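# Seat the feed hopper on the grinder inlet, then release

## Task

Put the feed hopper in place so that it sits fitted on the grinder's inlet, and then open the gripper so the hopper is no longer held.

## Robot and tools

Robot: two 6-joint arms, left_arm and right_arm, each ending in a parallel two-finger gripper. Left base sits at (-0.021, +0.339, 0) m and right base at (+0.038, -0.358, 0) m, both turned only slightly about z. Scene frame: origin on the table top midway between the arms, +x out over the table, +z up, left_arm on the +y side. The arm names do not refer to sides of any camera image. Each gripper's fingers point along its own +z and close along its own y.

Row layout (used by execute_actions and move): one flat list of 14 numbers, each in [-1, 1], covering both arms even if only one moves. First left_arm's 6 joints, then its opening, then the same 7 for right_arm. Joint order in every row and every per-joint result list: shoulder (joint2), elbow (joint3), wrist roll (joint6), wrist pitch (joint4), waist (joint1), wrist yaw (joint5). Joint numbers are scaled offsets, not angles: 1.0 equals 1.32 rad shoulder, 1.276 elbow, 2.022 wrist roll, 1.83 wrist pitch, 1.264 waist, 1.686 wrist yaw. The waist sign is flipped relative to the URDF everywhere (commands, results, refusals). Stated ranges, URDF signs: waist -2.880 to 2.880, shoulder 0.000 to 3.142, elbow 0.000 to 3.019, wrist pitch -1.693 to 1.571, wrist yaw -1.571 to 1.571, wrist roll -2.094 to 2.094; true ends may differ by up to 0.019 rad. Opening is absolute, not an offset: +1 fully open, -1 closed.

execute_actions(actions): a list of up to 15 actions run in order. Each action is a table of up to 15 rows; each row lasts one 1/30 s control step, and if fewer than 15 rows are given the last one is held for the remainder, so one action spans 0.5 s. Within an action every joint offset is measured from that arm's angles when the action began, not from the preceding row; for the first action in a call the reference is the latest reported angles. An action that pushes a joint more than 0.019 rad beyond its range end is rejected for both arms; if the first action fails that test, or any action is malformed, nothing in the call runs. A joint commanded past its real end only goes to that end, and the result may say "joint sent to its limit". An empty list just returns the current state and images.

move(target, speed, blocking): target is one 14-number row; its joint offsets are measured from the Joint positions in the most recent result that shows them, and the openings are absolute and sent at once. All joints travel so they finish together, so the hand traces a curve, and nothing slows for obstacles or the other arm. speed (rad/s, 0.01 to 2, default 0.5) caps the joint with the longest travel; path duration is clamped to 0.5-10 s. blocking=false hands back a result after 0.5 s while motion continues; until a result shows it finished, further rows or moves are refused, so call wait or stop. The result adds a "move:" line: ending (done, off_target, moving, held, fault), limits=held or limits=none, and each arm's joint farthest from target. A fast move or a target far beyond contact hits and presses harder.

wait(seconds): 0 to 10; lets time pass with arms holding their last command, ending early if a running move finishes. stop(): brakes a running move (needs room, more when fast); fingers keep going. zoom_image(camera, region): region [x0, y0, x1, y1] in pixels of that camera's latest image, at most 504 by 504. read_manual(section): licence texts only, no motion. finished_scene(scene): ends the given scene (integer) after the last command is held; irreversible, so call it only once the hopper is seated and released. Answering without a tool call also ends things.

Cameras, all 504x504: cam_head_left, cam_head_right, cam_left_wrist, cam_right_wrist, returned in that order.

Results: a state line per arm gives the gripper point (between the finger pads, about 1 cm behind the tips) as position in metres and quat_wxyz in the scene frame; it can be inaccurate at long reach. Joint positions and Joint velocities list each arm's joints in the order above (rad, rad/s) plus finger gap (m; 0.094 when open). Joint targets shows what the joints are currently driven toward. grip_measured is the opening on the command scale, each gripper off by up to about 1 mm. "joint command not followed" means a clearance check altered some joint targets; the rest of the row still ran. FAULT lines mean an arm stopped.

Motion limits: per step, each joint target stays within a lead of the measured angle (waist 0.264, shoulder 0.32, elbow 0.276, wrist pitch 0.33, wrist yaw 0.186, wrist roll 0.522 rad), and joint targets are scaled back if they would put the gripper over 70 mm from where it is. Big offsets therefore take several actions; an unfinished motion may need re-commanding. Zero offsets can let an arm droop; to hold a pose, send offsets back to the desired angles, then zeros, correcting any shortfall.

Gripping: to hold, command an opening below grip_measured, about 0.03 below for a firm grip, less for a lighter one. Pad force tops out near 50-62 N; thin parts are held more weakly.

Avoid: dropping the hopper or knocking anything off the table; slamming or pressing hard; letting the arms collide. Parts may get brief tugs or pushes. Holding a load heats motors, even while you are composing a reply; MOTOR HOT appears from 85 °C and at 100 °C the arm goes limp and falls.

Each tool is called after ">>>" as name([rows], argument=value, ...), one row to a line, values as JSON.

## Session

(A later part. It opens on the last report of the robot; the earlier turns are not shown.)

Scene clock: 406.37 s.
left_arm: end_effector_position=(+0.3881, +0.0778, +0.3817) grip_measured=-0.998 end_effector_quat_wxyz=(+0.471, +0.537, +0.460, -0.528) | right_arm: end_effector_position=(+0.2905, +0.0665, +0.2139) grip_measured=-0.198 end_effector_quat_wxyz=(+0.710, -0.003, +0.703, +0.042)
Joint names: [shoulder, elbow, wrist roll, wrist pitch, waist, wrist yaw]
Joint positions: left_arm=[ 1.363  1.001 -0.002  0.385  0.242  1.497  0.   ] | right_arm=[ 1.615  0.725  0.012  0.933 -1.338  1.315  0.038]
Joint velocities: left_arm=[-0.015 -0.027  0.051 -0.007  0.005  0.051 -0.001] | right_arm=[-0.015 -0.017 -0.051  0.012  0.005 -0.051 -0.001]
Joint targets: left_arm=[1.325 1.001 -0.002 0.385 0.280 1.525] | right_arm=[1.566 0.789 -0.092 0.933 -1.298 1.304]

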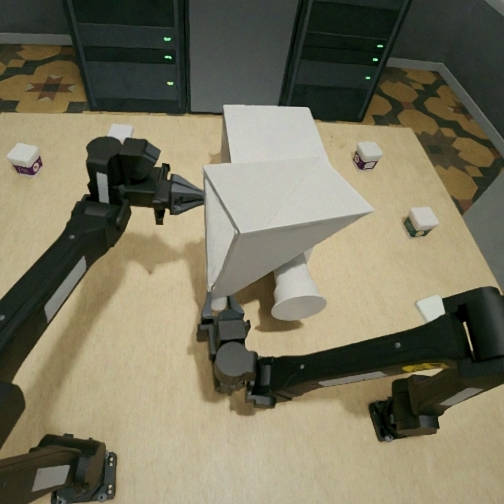

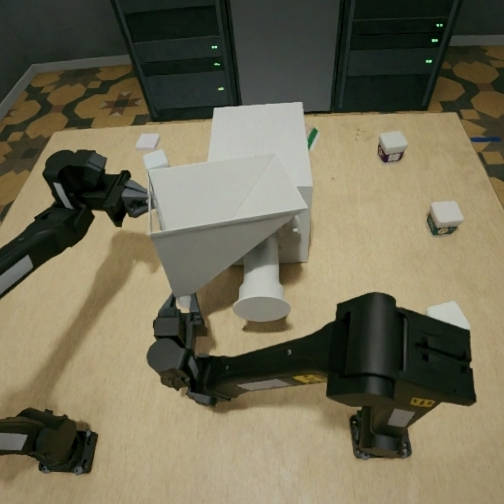

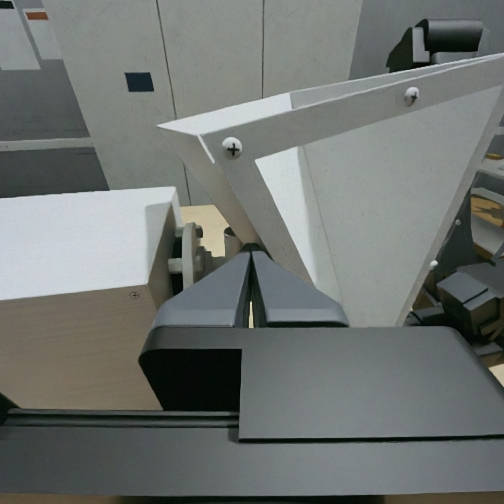

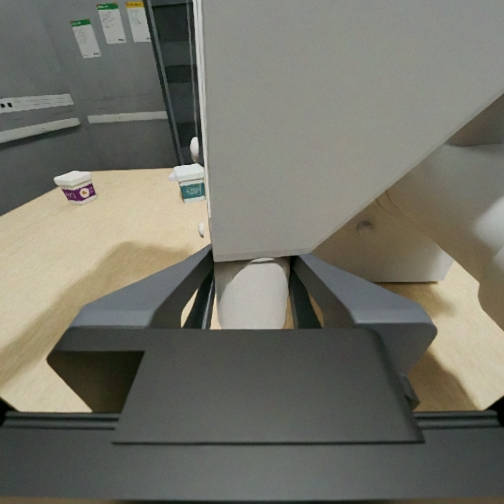

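>>> execute_actions([
  [[0.05,0.1,0,-0.02,0,0,-1,-0.037,0.05,-0.045,0,0,0,-0.4]],
  [[0.05,0.1,0,-0.02,0,0,-1,-0.037,0.05,-0.04,0,0,0,-0.4]],
  [[0.05,0.1,0,-0.02,0,0,-1,-0.037,0.05,-0.035,0,0,0,-0.4]],
  [[0,0.02,0,0,0.045,0,-1,-0.037,0.05,-0.035,0,0,0,-0.4]],
  [[0,0.02,0,0,0.04,0,-1,-0.037,0.05,-0.035,0,0,0,-0.4]],
])

Scene clock: 417.63 s.
left_arm: end_effector_position=(+0.4618, +0.0316, +0.3762) grip_measured=-0.998 end_effector_quat_wxyz=(+0.448, +0.530, +0.470, -0.545) | right_arm: end_effector_position=(+0.2901, +0.0601, +0.2136) grip_measured=-0.198 end_effector_quat_wxyz=(+0.708, +0.041, +0.703, +0.060)
Joint names: [shoulder, elbow, wrist roll, wrist pitch, waist, wrist yaw]
Joint positions: left_arm=[ 1.583  1.239 -0.002  0.31   0.298  1.464  0.   ] | right_arm=[ 1.615  0.725  0.102  0.933 -1.34   1.355  0.038]
Joint velocities: left_arm=[-0.005  0.022 -0.066  0.002 -0.005  0.037  0.   ] | right_arm=[-0.005 -0.002 -0.066 -0.012 -0.005  0.022 -0.   ]
Joint targets: left_arm=[1.582 1.265 -0.002 0.310 0.328 1.474] | right_arm=[1.566 0.789 0.007 0.933 -1.340 1.345]

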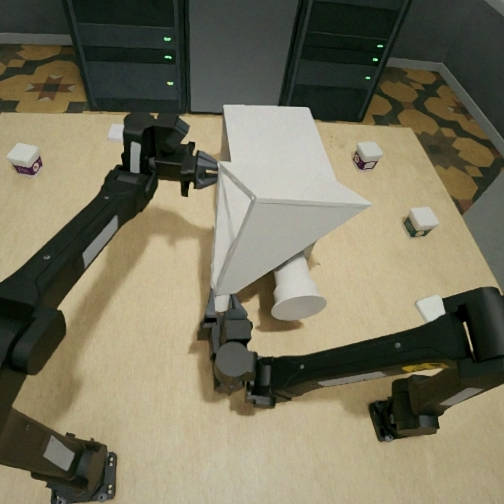

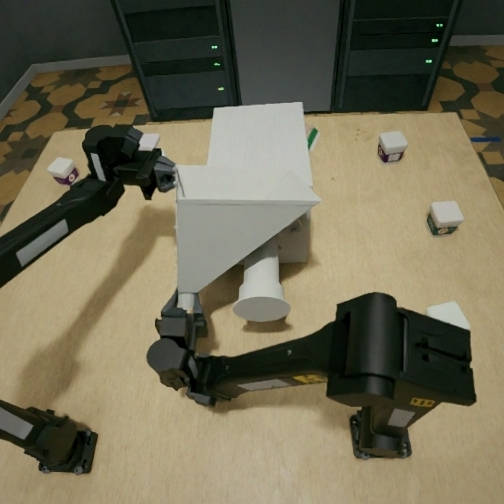

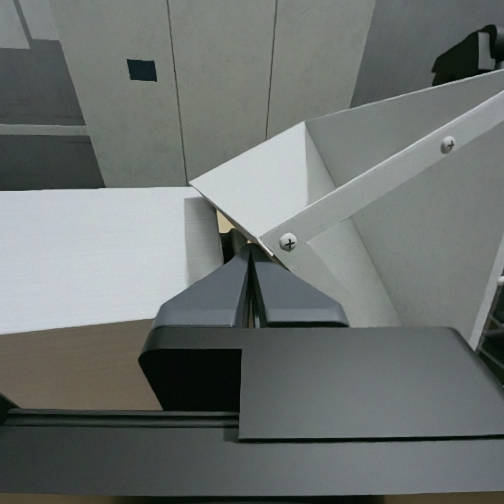

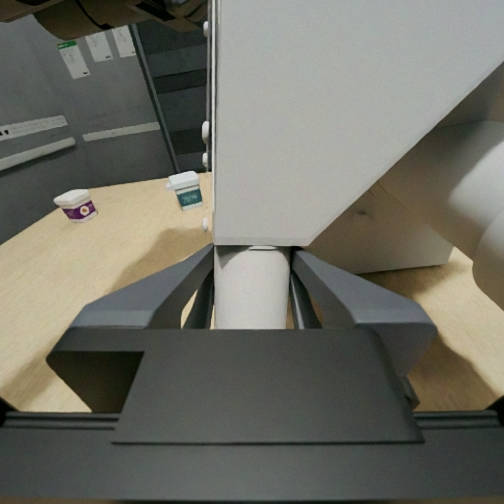

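>>> move(target=[0.02,0.06,0,0,-0.2,0,-1,-0.03,0.04,-0.11,0,0,-0.01,-0.4], speed=0.12)

>>> move(target=[-0.07,0.81,0.3,-1,0,-0.87,0.3,-0.02,0.04,-0.03,0,0,0,-0.4], speed=0.9)

>>> move(target=[-0.01,0.03,0,-0.075,0.575,0,0.3,-0.02,0.04,-0.03,0,0,0,-0.4])

Scene clock: 434.33 s.
left_arm: end_effector_position=(+0.5284, +0.1597, +0.3811) grip_measured=-0.998 end_effector_quat_wxyz=(+0.516, +0.471, +0.529, -0.482) | right_arm: end_effector_position=(+0.2890, +0.0564, +0.2120) grip_measured=-0.198 end_effector_quat_wxyz=(+0.710, -0.015, +0.704, -0.008)
Joint names: [shoulder, elbow, wrist roll, wrist pitch, waist, wrist yaw]
Joint positions: left_arm=[ 1.593  1.262 -0.002  0.31   0.05   1.463  0.   ] | right_arm=[ 1.615  0.721 -0.071  0.933 -1.342  1.373  0.038]
Joint velocities: left_arm=[ 0.005 -0.027  0.007 -0.012 -0.005  0.022  0.001] | right_arm=[-0.024 -0.012  0.037 -0.017  0.005 -0.037 -0.001]
Joint targets: left_arm=[1.609 1.316 -0.002 0.310 0.046 1.464] | right_arm=[1.575 0.777 -0.121 0.933 -1.340 1.338]
move: off_target (left_arm, right_arm); limits=none; left_arm: farthest joint: the elbow, 0.054 radians from its target (0.076 radians at the start); right_arm: farthest joint: the elbow, 0.055 radians from its target (0.051 radians at the start)

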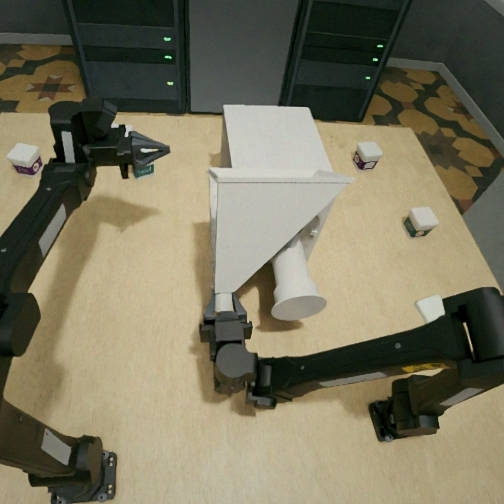

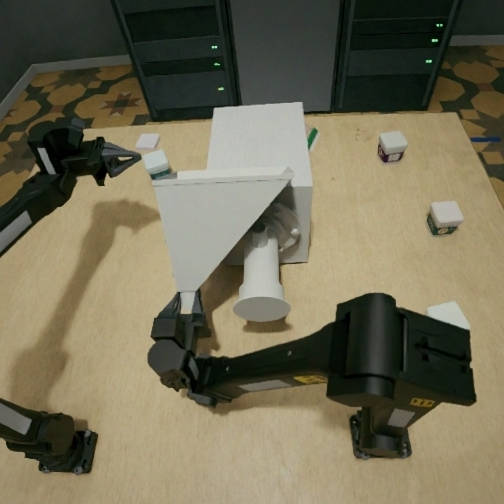

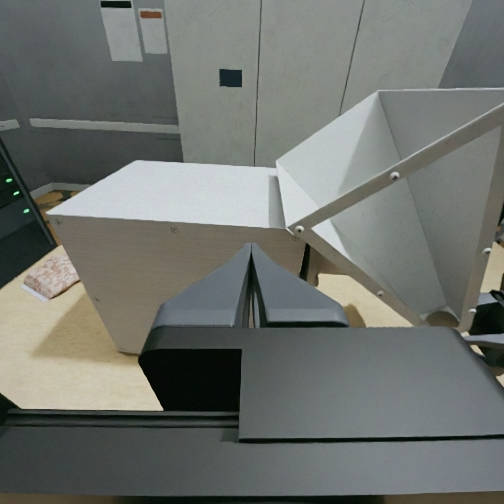

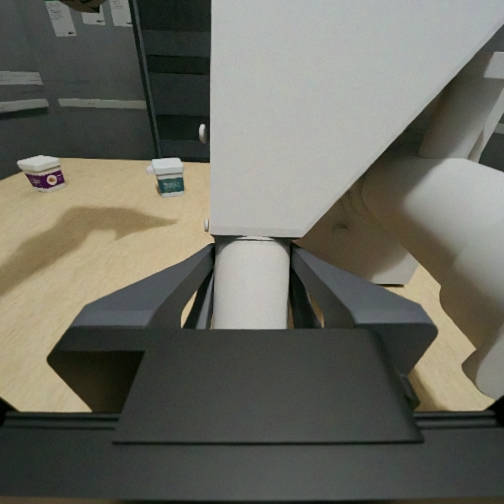

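Scene clock: 437.13 s.
left_arm: end_effector_position=(+0.4958, +0.3311, +0.6130) grip_measured=+0.298 end_effector_quat_wxyz=(+0.388, +0.273, +0.873, +0.115) | right_arm: end_effector_position=(+0.2879, +0.0516, +0.2067) grip_measured=-0.198 end_effector_quat_wxyz=(+0.708, -0.028, +0.705, -0.027)
Joint names: [shoulder, elbow, wrist roll, wrist pitch, waist, wrist yaw]
Joint positions: left_arm=[ 1.493  2.26   0.591 -1.505  0.05  -0.     0.061] | right_arm=[ 1.617  0.709 -0.1    0.93  -1.343  1.383  0.038]
Joint velocities: left_arm=[-0.015  0.022  0.022 -0.012  0.005  0.022  0.001] | right_arm=[ 0.005  0.027 -0.022 -0.007  0.005 -0.066 -0.   ]
Joint targets: left_arm=[1.501 2.296 0.604 -1.520 0.050 -0.004] | right_arm=[1.588 0.772 -0.131 0.932 -1.342 1.373]
move: off_target (left_arm, right_arm); limits=none; left_arm: farthest joint: the elbow, 0.036 radians from its target (1.034 radians at the start); right_arm: farthest joint: the elbow, 0.063 radians from its target (0.051 radians at the start)

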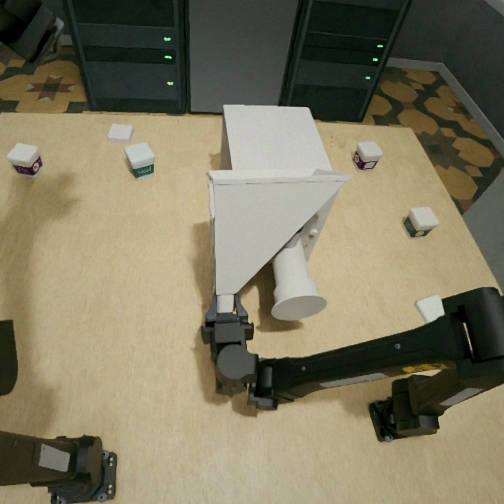

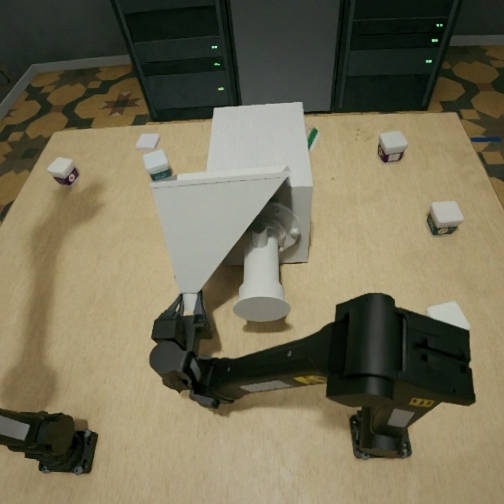

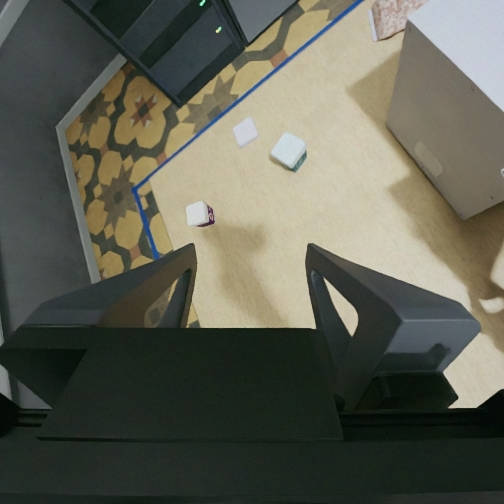

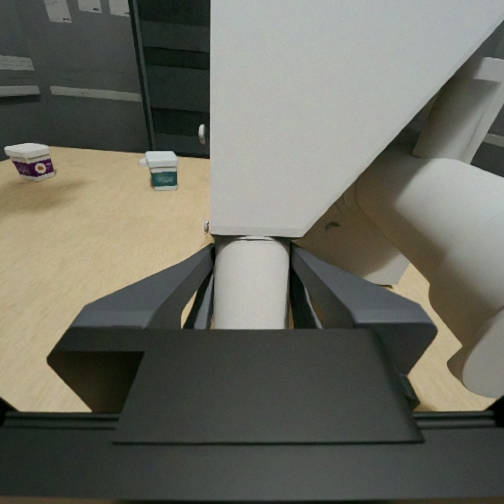

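Scene clock: 439.00 s.
left_arm: end_effector_position=(+0.3412, +0.0028, +0.5927) grip_measured=+0.298 end_effector_quat_wxyz=(+0.347, +0.582, +0.735, -0.027) | right_arm: end_effector_position=(+0.2872, +0.0487, +0.2016) grip_measured=-0.198 end_effector_quat_wxyz=(+0.707, -0.035, +0.706, -0.035)
Joint names: [shoulder, elbow, wrist roll, wrist pitch, waist, wrist yaw]
Joint positions: left_arm=[ 1.491  2.26   0.591 -1.628  0.783 -0.     0.061] | right_arm=[ 1.62   0.698 -0.106  0.929 -1.344  1.384  0.038]
Joint velocities: left_arm=[-0.005 -0.017 -0.037 -0.012  0.005  0.037 -0.   ] | right_arm=[-0.015 -0.002 -0.007  0.002 -0.005 -0.081  0.001]
Joint targets: left_arm=[1.479 2.298 0.591 -1.643 0.777 -0.000] | right_arm=[1.591 0.760 -0.161 0.930 -1.343 1.383]
move: off_target (left_arm, right_arm); limits=none; left_arm: farthest joint: the elbow, 0.038 radians from its target (0.038 radians at the start); right_arm: farthest joint: the elbow, 0.062 radians from its target (0.051 radians at the start)

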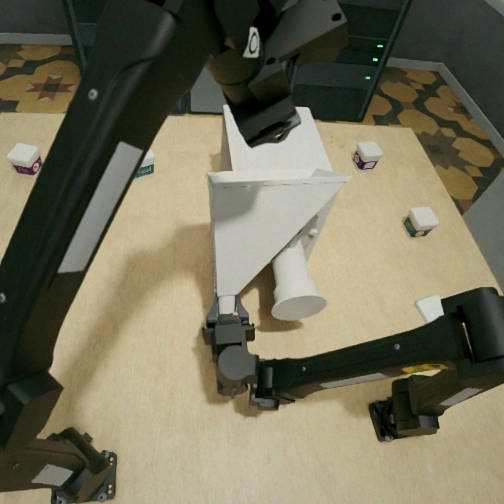

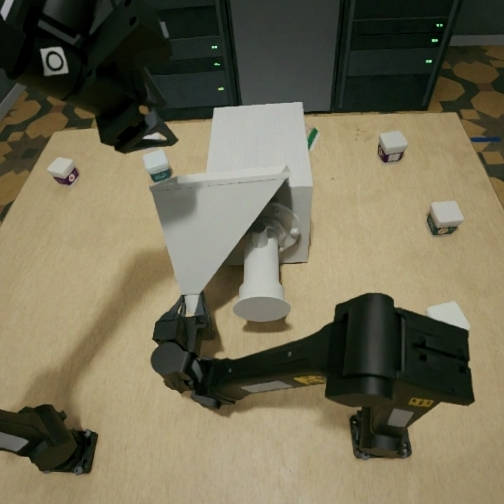

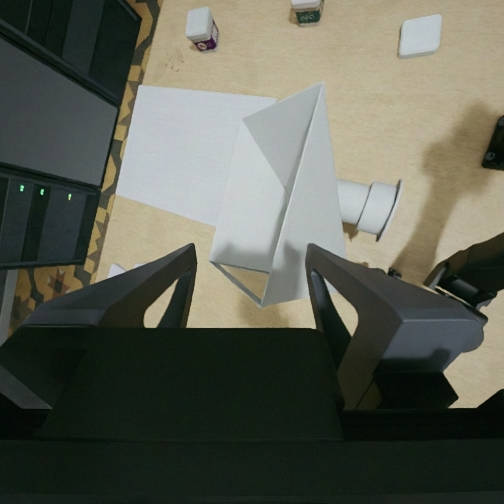

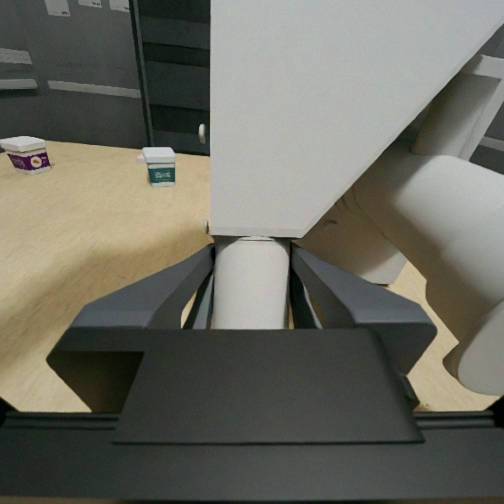

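>>> move(target=[0,-0.1,0.168,-0.024,-0.138,0.257,1,-0.02,0.06,0,0.01,0,-0.01,-0.4])

>>> move(target=[0.065,-0.13,0,0,0,0,1,-0.02,0.06,-0.01,0.01,0,-0.01,-0.4], speed=0.25)

Scene clock: 458.90 s.
left_arm: end_effector_position=(+0.3470, +0.0134, +0.5474) grip_measured=+0.999 end_effector_quat_wxyz=(+0.299, +0.682, +0.649, -0.157) | right_arm: end_effector_position=(+0.2872, +0.0502, +0.2028) grip_measured=-0.198 end_effector_quat_wxyz=(+0.707, -0.032, +0.706, -0.030)
Joint names: [shoulder, elbow, wrist roll, wrist pitch, waist, wrist yaw]
Joint positions: left_arm=[ 1.491  2.135  0.917 -1.658  0.613  0.43   0.094] | right_arm=[ 1.62   0.702 -0.097  0.929 -1.344  1.381  0.038]
Joint velocities: left_arm=[-0.015 -0.007  0.007  0.012  0.005  0.007 -0.001] | right_arm=[-0.015 -0.002  0.007  0.007  0.005  0.022 -0.   ]
Joint targets: left_arm=[1.491 2.132 0.931 -1.672 0.609 0.433] | right_arm=[1.594 0.775 -0.105 0.947 -1.344 1.367]
move: off_target (right_arm); limits=none; left_arm: farthest joint: the wrist pitch, 0.014 radians from its target (0.044 radians at the start); right_arm: farthest joint: the elbow, 0.073 radians from its target (0.076 radians at the start)

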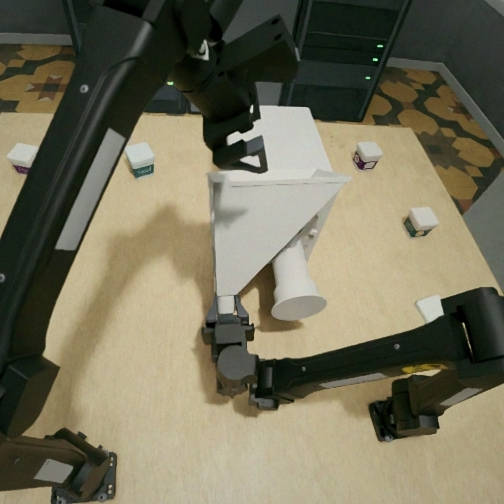

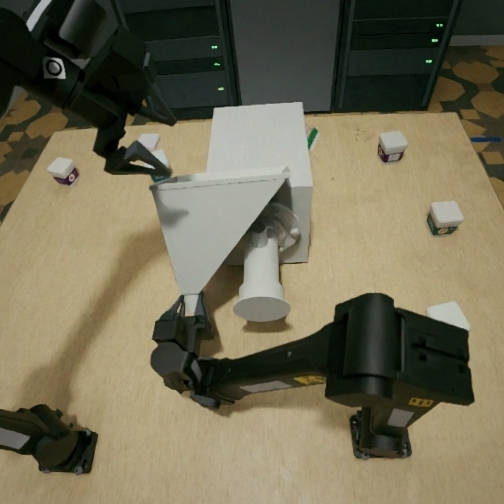

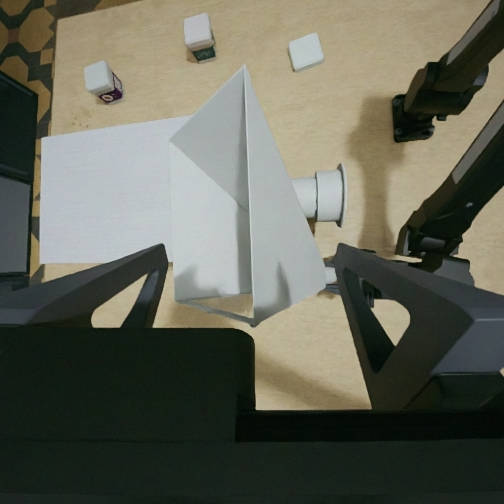

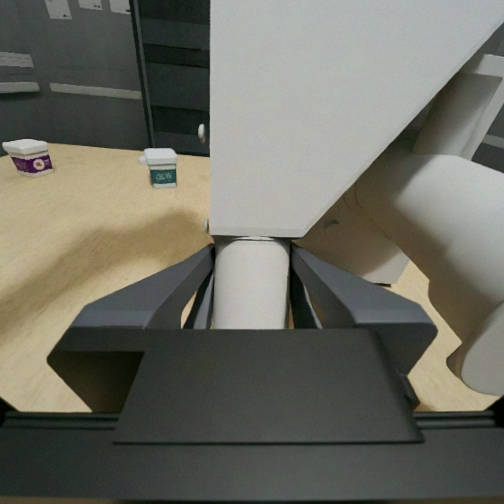

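Scene clock: 459.97 s.
left_arm: end_effector_position=(+0.3709, -0.0022, +0.4328) grip_measured=+0.999 end_effector_quat_wxyz=(+0.179, +0.680, +0.687, -0.183) | right_arm: end_effector_position=(+0.2872, +0.0509, +0.2032) grip_measured=-0.198 end_effector_quat_wxyz=(+0.707, -0.031, +0.706, -0.030)
Joint names: [shoulder, elbow, wrist roll, wrist pitch, waist, wrist yaw]
Joint positions: left_arm=[ 1.58   1.967  0.917 -1.658  0.613  0.43   0.094] | right_arm=[ 1.621  0.704 -0.098  0.929 -1.344  1.383  0.038]
Joint velocities: left_arm=[-0.005 -0.017 -0.022 -0.012 -0.005  0.007  0.   ] | right_arm=[ 0.005  0.027  0.037 -0.012  0.005 -0.037  0.001]
Joint targets: left_arm=[1.576 1.969 0.917 -1.658 0.613 0.430] | right_arm=[1.594 0.779 -0.117 0.947 -1.344 1.364]
move: off_target (right_arm); limits=none; left_arm: farthest joint: the shoulder, 0.003 radians from its target (0.086 radians at the start); right_arm: farthest joint: the elbow, 0.074 radians from its target (0.077 radians at the start)

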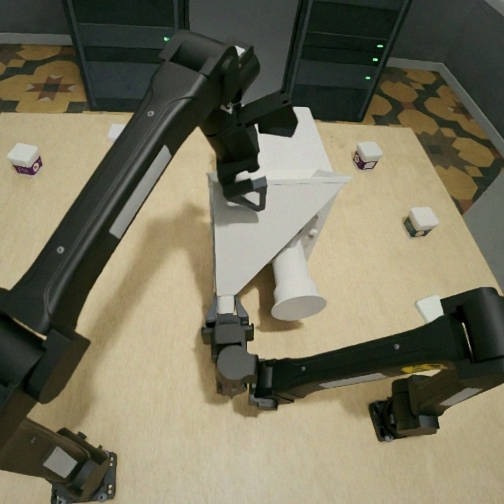

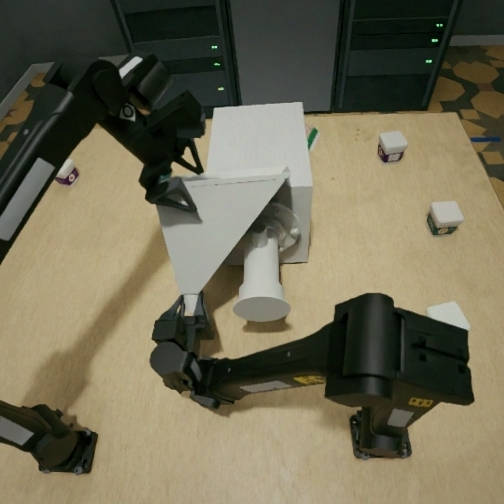

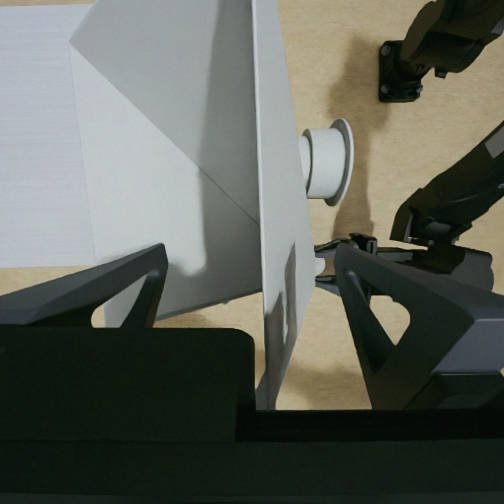

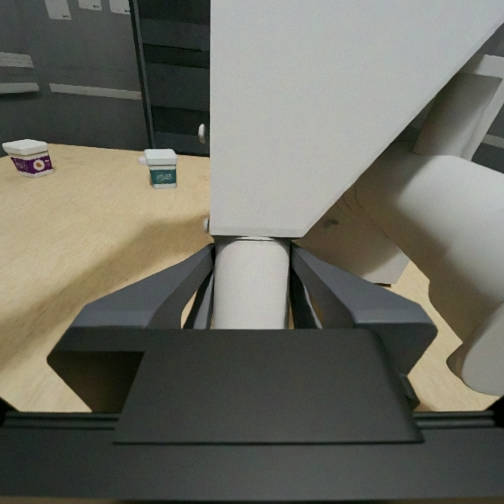

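>>> move(target=[-0.275,-0.249,-0.138,0.045,0.235,-0.05,-0.4,-0.035,0.055,-0.01,0.01,0.02,-0.015,-0.4], speed=0.1)

Scene clock: 467.60 s.
left_arm: end_effector_position=(+0.2143, -0.0020, +0.4435) grip_measured=-0.398 end_effector_quat_wxyz=(+0.183, +0.677, +0.691, -0.175) | right_arm: end_effector_position=(+0.2835, +0.0532, +0.1970) grip_measured=-0.198 end_effector_quat_wxyz=(+0.707, -0.035, +0.707, -0.017)
Joint names: [shoulder, elbow, wrist roll, wrist pitch, waist, wrist yaw]
Joint positions: left_arm=[ 1.248  1.652  0.649 -1.569  0.869  0.323  0.028] | right_arm=[ 1.629  0.695 -0.069  0.929 -1.352  1.369  0.038]
Joint velocities: left_arm=[-0.005  0.002  0.007  0.007 -0.005  0.022  0.001] | right_arm=[-0.024  0.017  0.051  0.012  0.005  0.095 -0.   ]
Joint targets: left_arm=[1.217 1.649 0.638 -1.576 0.910 0.345] | right_arm=[1.575 0.774 -0.118 0.947 -1.319 1.357]
move: off_target (left_arm, right_arm); limits=none; left_arm: farthest joint: the waist, 0.041 radians from its target (0.297 radians at the start); right_arm: farthest joint: the elbow, 0.079 radians from its target (0.070 radians at the start)

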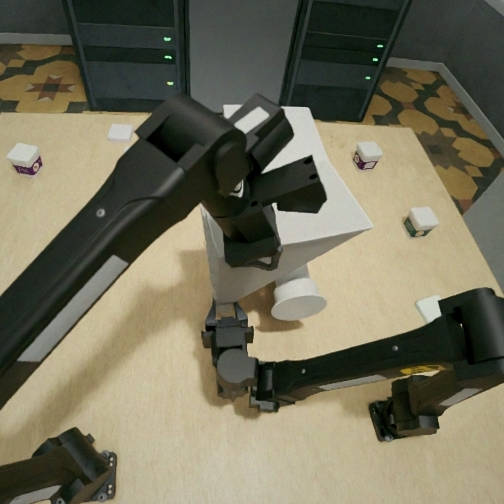

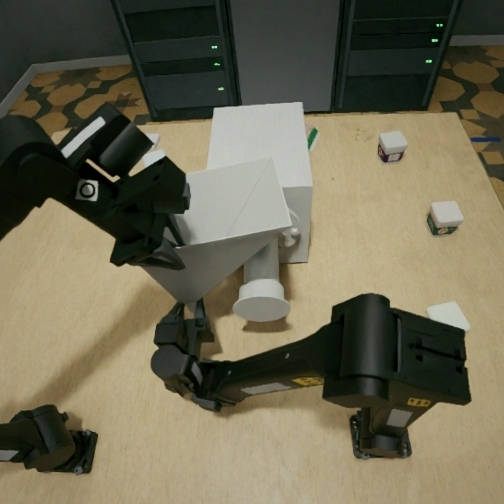

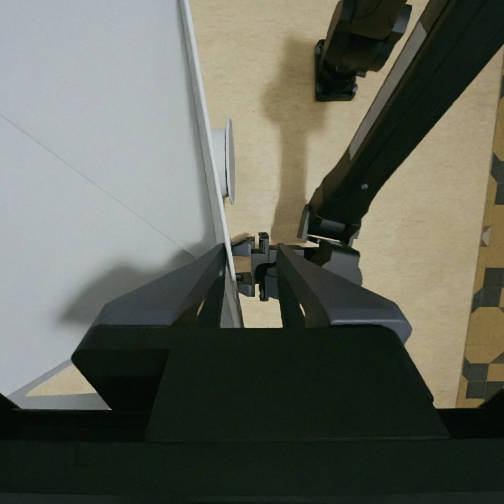

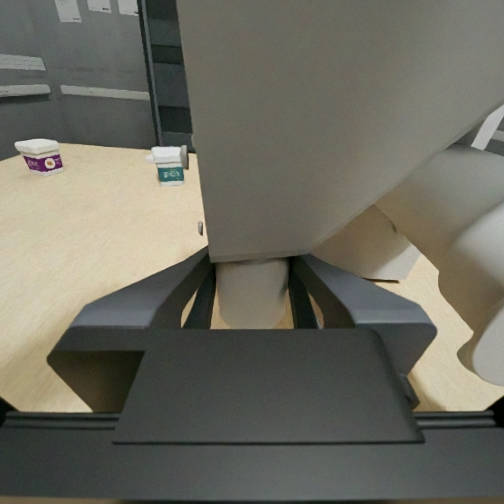

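>>> move(target=[-0.085,-0.086,-0.055,0.11,0.15,-0.19,-0.7,-0.04,0.065,-0.03,0.01,0.02,-0.005,-0.4], speed=0.2)

>>> execute_actions([
  [[-0.02,0.03,0,0,0.01,0,-1,-0.04,0.06,-0.03,0.01,0.01,0,-0.4]],
  [[-0.04,0.06,0.02,0.015,0,-0.01,-1,-0.01,0.03,-0.01,0.01,0,0,-0.4]],
  [[-0.04,0.06,0.02,0.015,0,-0.01,-1,0,0.02,0,0.01,0,0,0.1]],
])

Scene clock: 488.43 s.
left_arm: end_effector_position=(+0.2152, -0.0079, +0.4456) grip_measured=-0.698 end_effector_quat_wxyz=(+0.284, +0.660, +0.694, -0.053) | right_arm: end_effector_position=(+0.2810, +0.0560, +0.1962) grip_measured=-0.198 end_effector_quat_wxyz=(+0.707, -0.021, +0.707, +0.000)
Joint names: [shoulder, elbow, wrist roll, wrist pitch, waist, wrist yaw]
Joint positions: left_arm=[ 1.155  1.547  0.545 -1.377  1.015 -0.019  0.014] | right_arm=[ 1.634  0.699 -0.024  0.929 -1.359  1.37   0.038]
Joint velocities: left_arm=[-0.015 -0.007  0.007 -0.012 -0.005  0.037  0.   ] | right_arm=[ 0.015 -0.017 -0.022 -0.002  0.005  0.037  0.   ]
Joint targets: left_arm=[1.136 1.542 0.538 -1.368 1.059 0.003] | right_arm=[1.576 0.778 -0.129 0.947 -1.327 1.360]
move: off_target (left_arm, right_arm); limits=none; left_arm: farthest joint: the waist, 0.043 radians from its target (0.189 radians at the start); right_arm: farthest joint: the wrist roll, 0.106 radians from its target (0.061 radians at the start)

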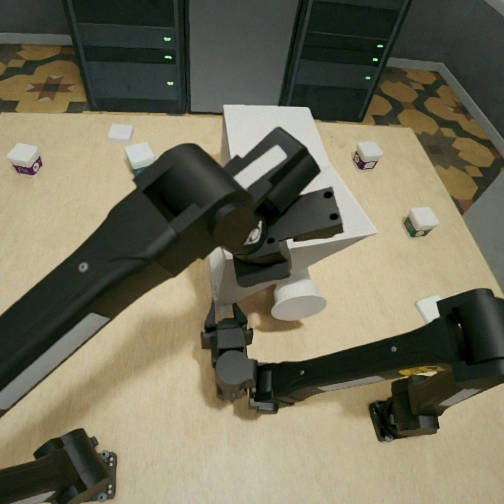

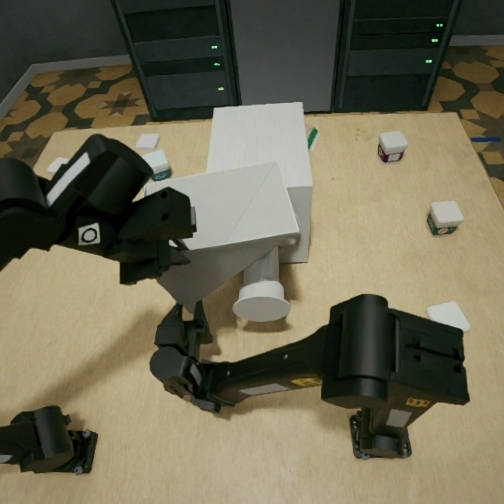

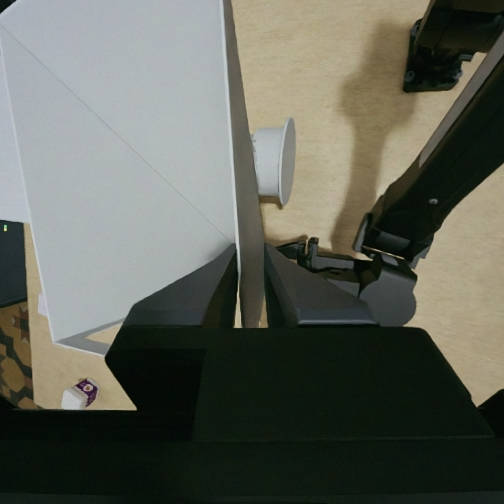

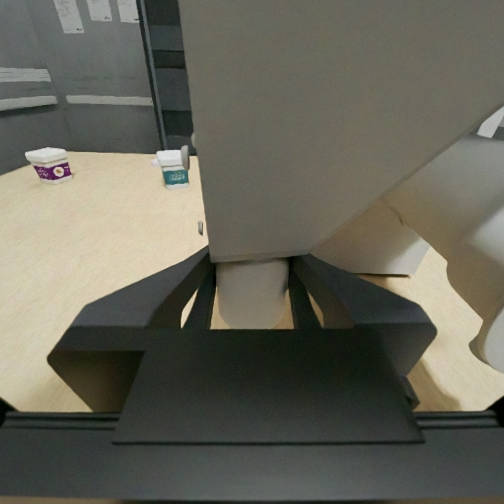

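Scene clock: 489.93 s.
left_arm: end_effector_position=(+0.2206, -0.0043, +0.4496) grip_measured=-0.970 end_effector_quat_wxyz=(+0.294, +0.648, +0.701, -0.042) | right_arm: end_effector_position=(+0.2787, +0.0560, +0.1965) grip_measured=+0.098 end_effector_quat_wxyz=(+0.707, -0.021, +0.707, -0.002)
Joint names: [shoulder, elbow, wrist roll, wrist pitch, waist, wrist yaw]
Joint positions: left_arm=[ 1.15   1.548  0.531 -1.368  1.013 -0.052  0.001] | right_arm=[ 1.634  0.7   -0.028  0.929 -1.365  1.38   0.052]
Joint velocities: left_arm=[-0.005  0.012 -0.081 -0.002 -0.005 -0.081 -0.001] | right_arm=[ 0.005  0.007 -0.051 -0.012 -0.005  0.022  0.   ]
Joint targets: left_arm=[1.096 1.625 0.561 -1.341 1.013 -0.063] | right_arm=[1.634 0.725 -0.028 0.947 -1.363 1.383]

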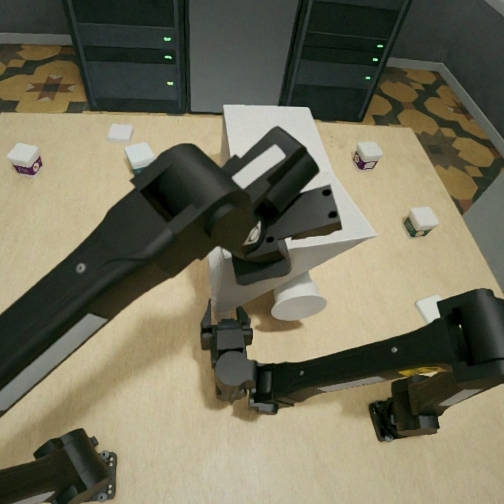

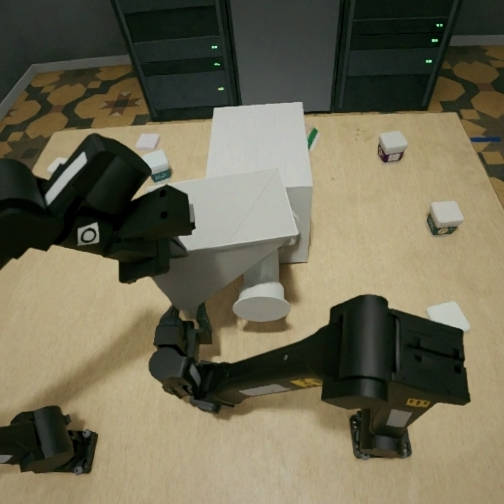

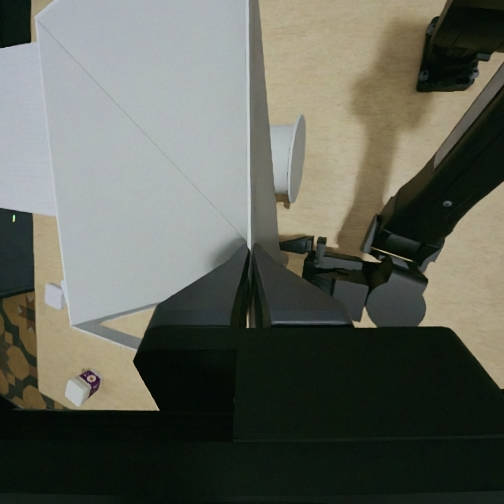

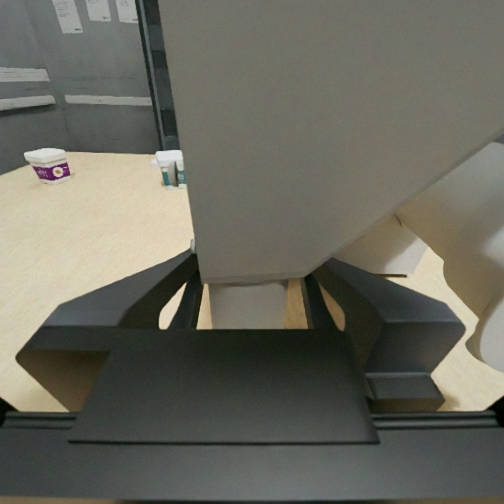

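>>> execute_actions([
  [[-0.04,0.06,0.02,0.015,0,-0.01,-1,0.036,0.01,0.012,0.03,0,-0.02,0.1]],
  [[-0.04,0.06,0.02,0.015,0,-0.01,-1,0,0.02,0,0.01,0,0,-0.4]],
])

Scene clock: 497.53 s.
left_arm: end_effector_position=(+0.2215, -0.0025, +0.4511) grip_measured=-0.957 end_effector_quat_wxyz=(+0.297, +0.650, +0.698, -0.037) | right_arm: end_effector_position=(+0.2780, +0.0638, +0.1866) grip_measured=-0.227 end_effector_quat_wxyz=(+0.707, -0.021, +0.707, +0.021)
Joint names: [shoulder, elbow, wrist roll, wrist pitch, waist, wrist yaw]
Joint positions: left_arm=[ 1.147  1.549  0.54  -1.368  1.012 -0.059  0.002] | right_arm=[ 1.666  0.7    0.     0.966 -1.367  1.348  0.036]
Joint velocities: left_arm=[-0.005 -0.017 -0.022  0.017  0.005 -0.007 -0.001] | right_arm=[-0.015 -0.017  0.081 -0.027  0.015 -0.022  0.   ]
Joint targets: left_arm=[1.097 1.625 0.576 -1.341 1.013 -0.071] | right_arm=[1.663 0.725 -0.012 0.981 -1.365 1.349]

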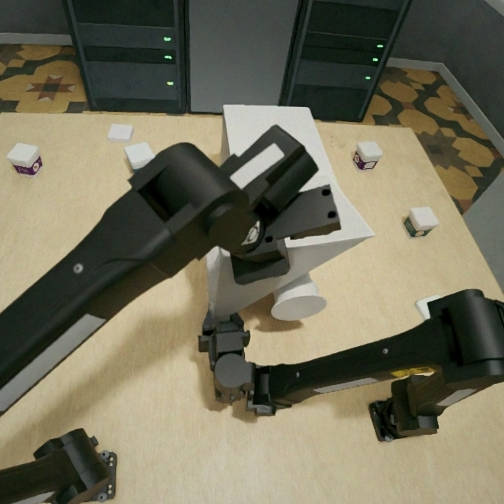

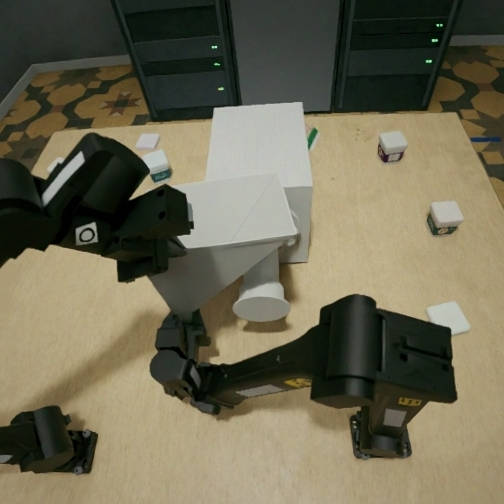

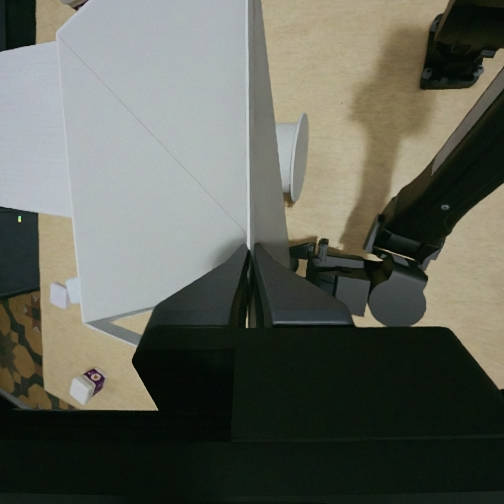

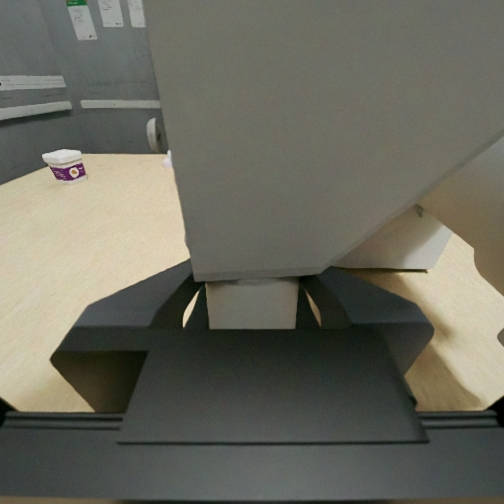

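>>> execute_actions([
  [[-0.01,0.02,0,0,0.03,0.01,-1,-0.04,0.055,-0.035,0.015,0.02,0,-0.4]],
  [[-0.01,0,0,0,0.04,0.01,-0.6,-0.04,0.055,-0.035,0.015,0.02,0,-0.4]],
  [[-0.01,-0.04,0,0.03,0.045,0.015,-0.6,-0.04,0.055,-0.035,0.015,0.02,0,-0.4]],
  [[-0.01,-0.04,0,0.03,0.045,0.015,-0.6,-0.04,0.055,-0.035,0.015,0.02,0,-0.4]],
  [[-0.01,0.01,0,0,0.03,0.01,-0.6,-0.04,0.055,-0.035,0.015,0.02,0,-0.4]],
])

Scene clock: 510.03 s.
left_arm: end_effector_position=(+0.2099, -0.0290, +0.4468) grip_measured=-0.601 end_effector_quat_wxyz=(+0.334, +0.658, +0.672, -0.058) | right_arm: end_effector_position=(+0.2794, +0.0565, +0.1891) grip_measured=-0.227 end_effector_quat_wxyz=(+0.708, +0.020, +0.706, +0.031)
Joint names: [shoulder, elbow, wrist roll, wrist pitch, waist, wrist yaw]
Joint positions: left_arm=[ 1.128  1.487  0.538 -1.24   1.066 -0.053  0.019] | right_arm=[ 1.665  0.701  0.054  0.983 -1.364  1.389  0.036]
Joint velocities: left_arm=[ 0.005 -0.002 -0.022  0.007 -0.005  0.007 -0.   ] | right_arm=[-0.015  0.017  0.037 -0.027 -0.005 -0.022  0.   ]
Joint targets: left_arm=[1.115 1.500 0.538 -1.244 1.103 -0.035] | right_arm=[1.613 0.771 -0.018 1.010 -1.339 1.384]

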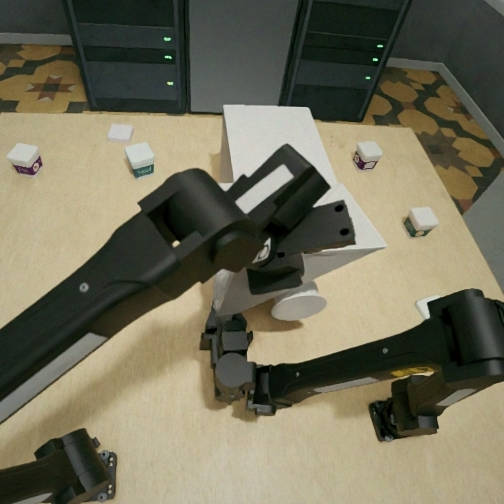

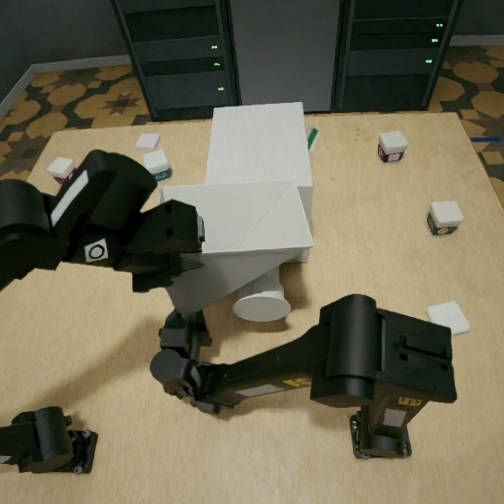

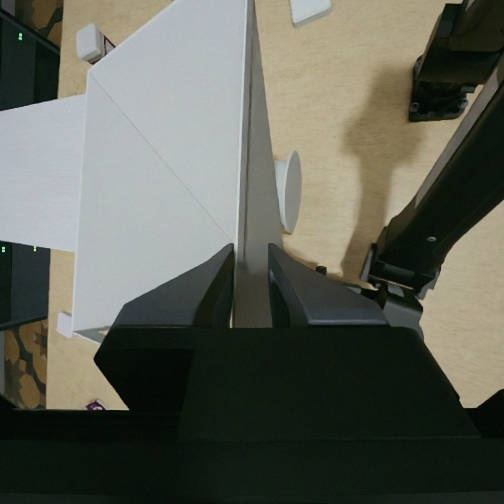

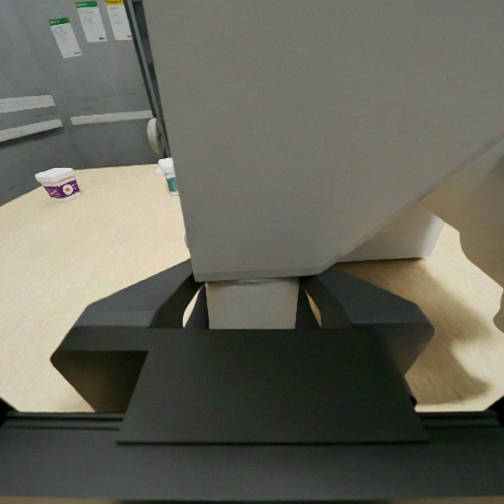

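>>> execute_actions([
  [[0,0.01,0,0,0,0,-0.2,-0.04,0.055,-0.045,0.005,0,0,-0.4]],
  [[0,-0.015,0,-0.03,0,0,-0.2,-0.04,0.055,-0.055,0.005,0,-0.01,-0.4]],
  [[0,-0.015,0,-0.04,0,0,-0.2,-0.04,0.055,-0.055,0.005,0,-0.01,-0.4]],
  [[0,-0.015,0,-0.03,0,0,-0.2,-0.04,0.055,-0.05,0.005,0,0,-0.4]],
])

Scene clock: 520.60 s.
left_arm: end_effector_position=(+0.2069, -0.0078, +0.4319) grip_measured=-0.201 end_effector_quat_wxyz=(+0.292, +0.664, +0.688, -0.033) | right_arm: end_effector_position=(+0.2724, +0.0642, +0.1891) grip_measured=-0.227 end_effector_quat_wxyz=(+0.707, -0.002, +0.706, +0.037)
Joint names: [shoulder, elbow, wrist roll, wrist pitch, waist, wrist yaw]
Joint positions: left_arm=[ 1.126  1.484  0.538 -1.336  1.057 -0.08   0.038] | right_arm=[ 1.665  0.701  0.031  0.983 -1.381  1.367  0.036]
Joint velocities: left_arm=[-0.005 -0.012 -0.037  0.002 -0.005 -0.066 -0.001] | right_arm=[-0.005  0.002  0.066  0.002  0.015 -0.081  0.   ]
Joint targets: left_arm=[1.126 1.465 0.538 -1.365 1.059 -0.072] | right_arm=[1.613 0.771 -0.064 0.992 -1.375 1.366]

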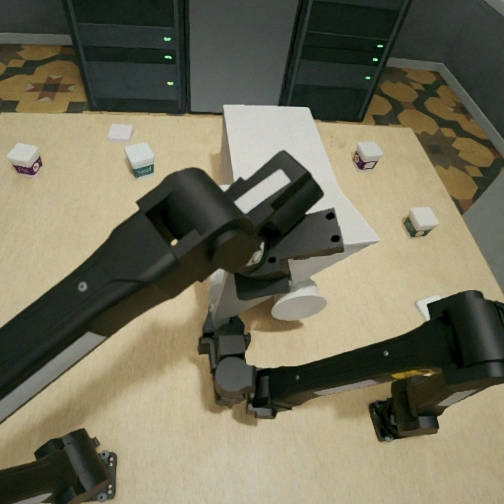

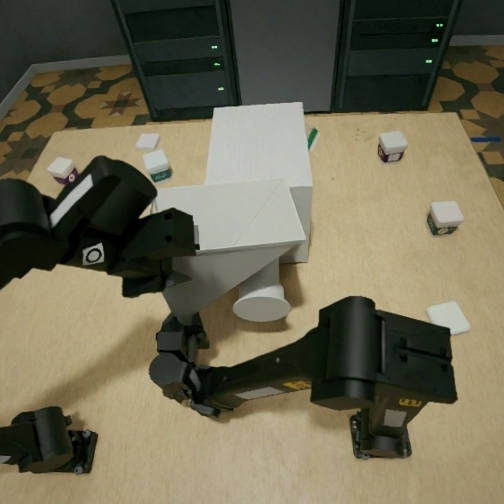

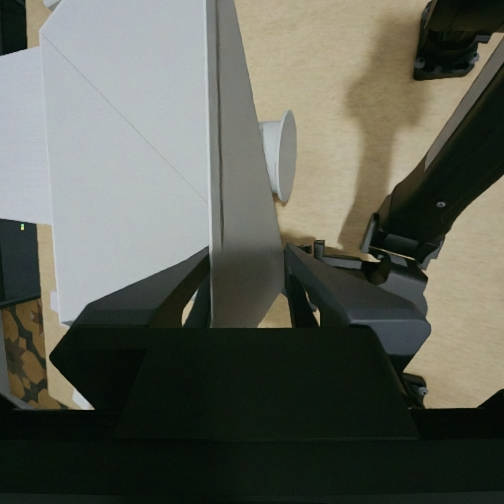

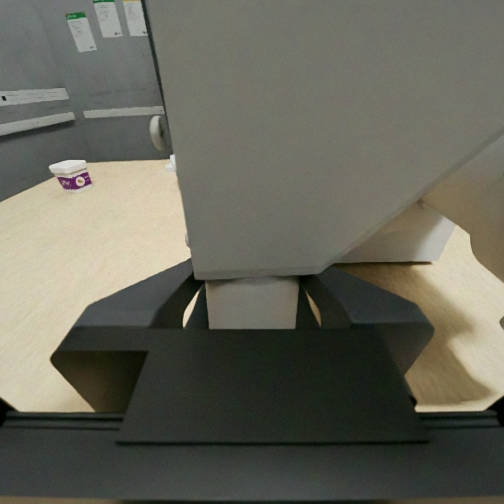

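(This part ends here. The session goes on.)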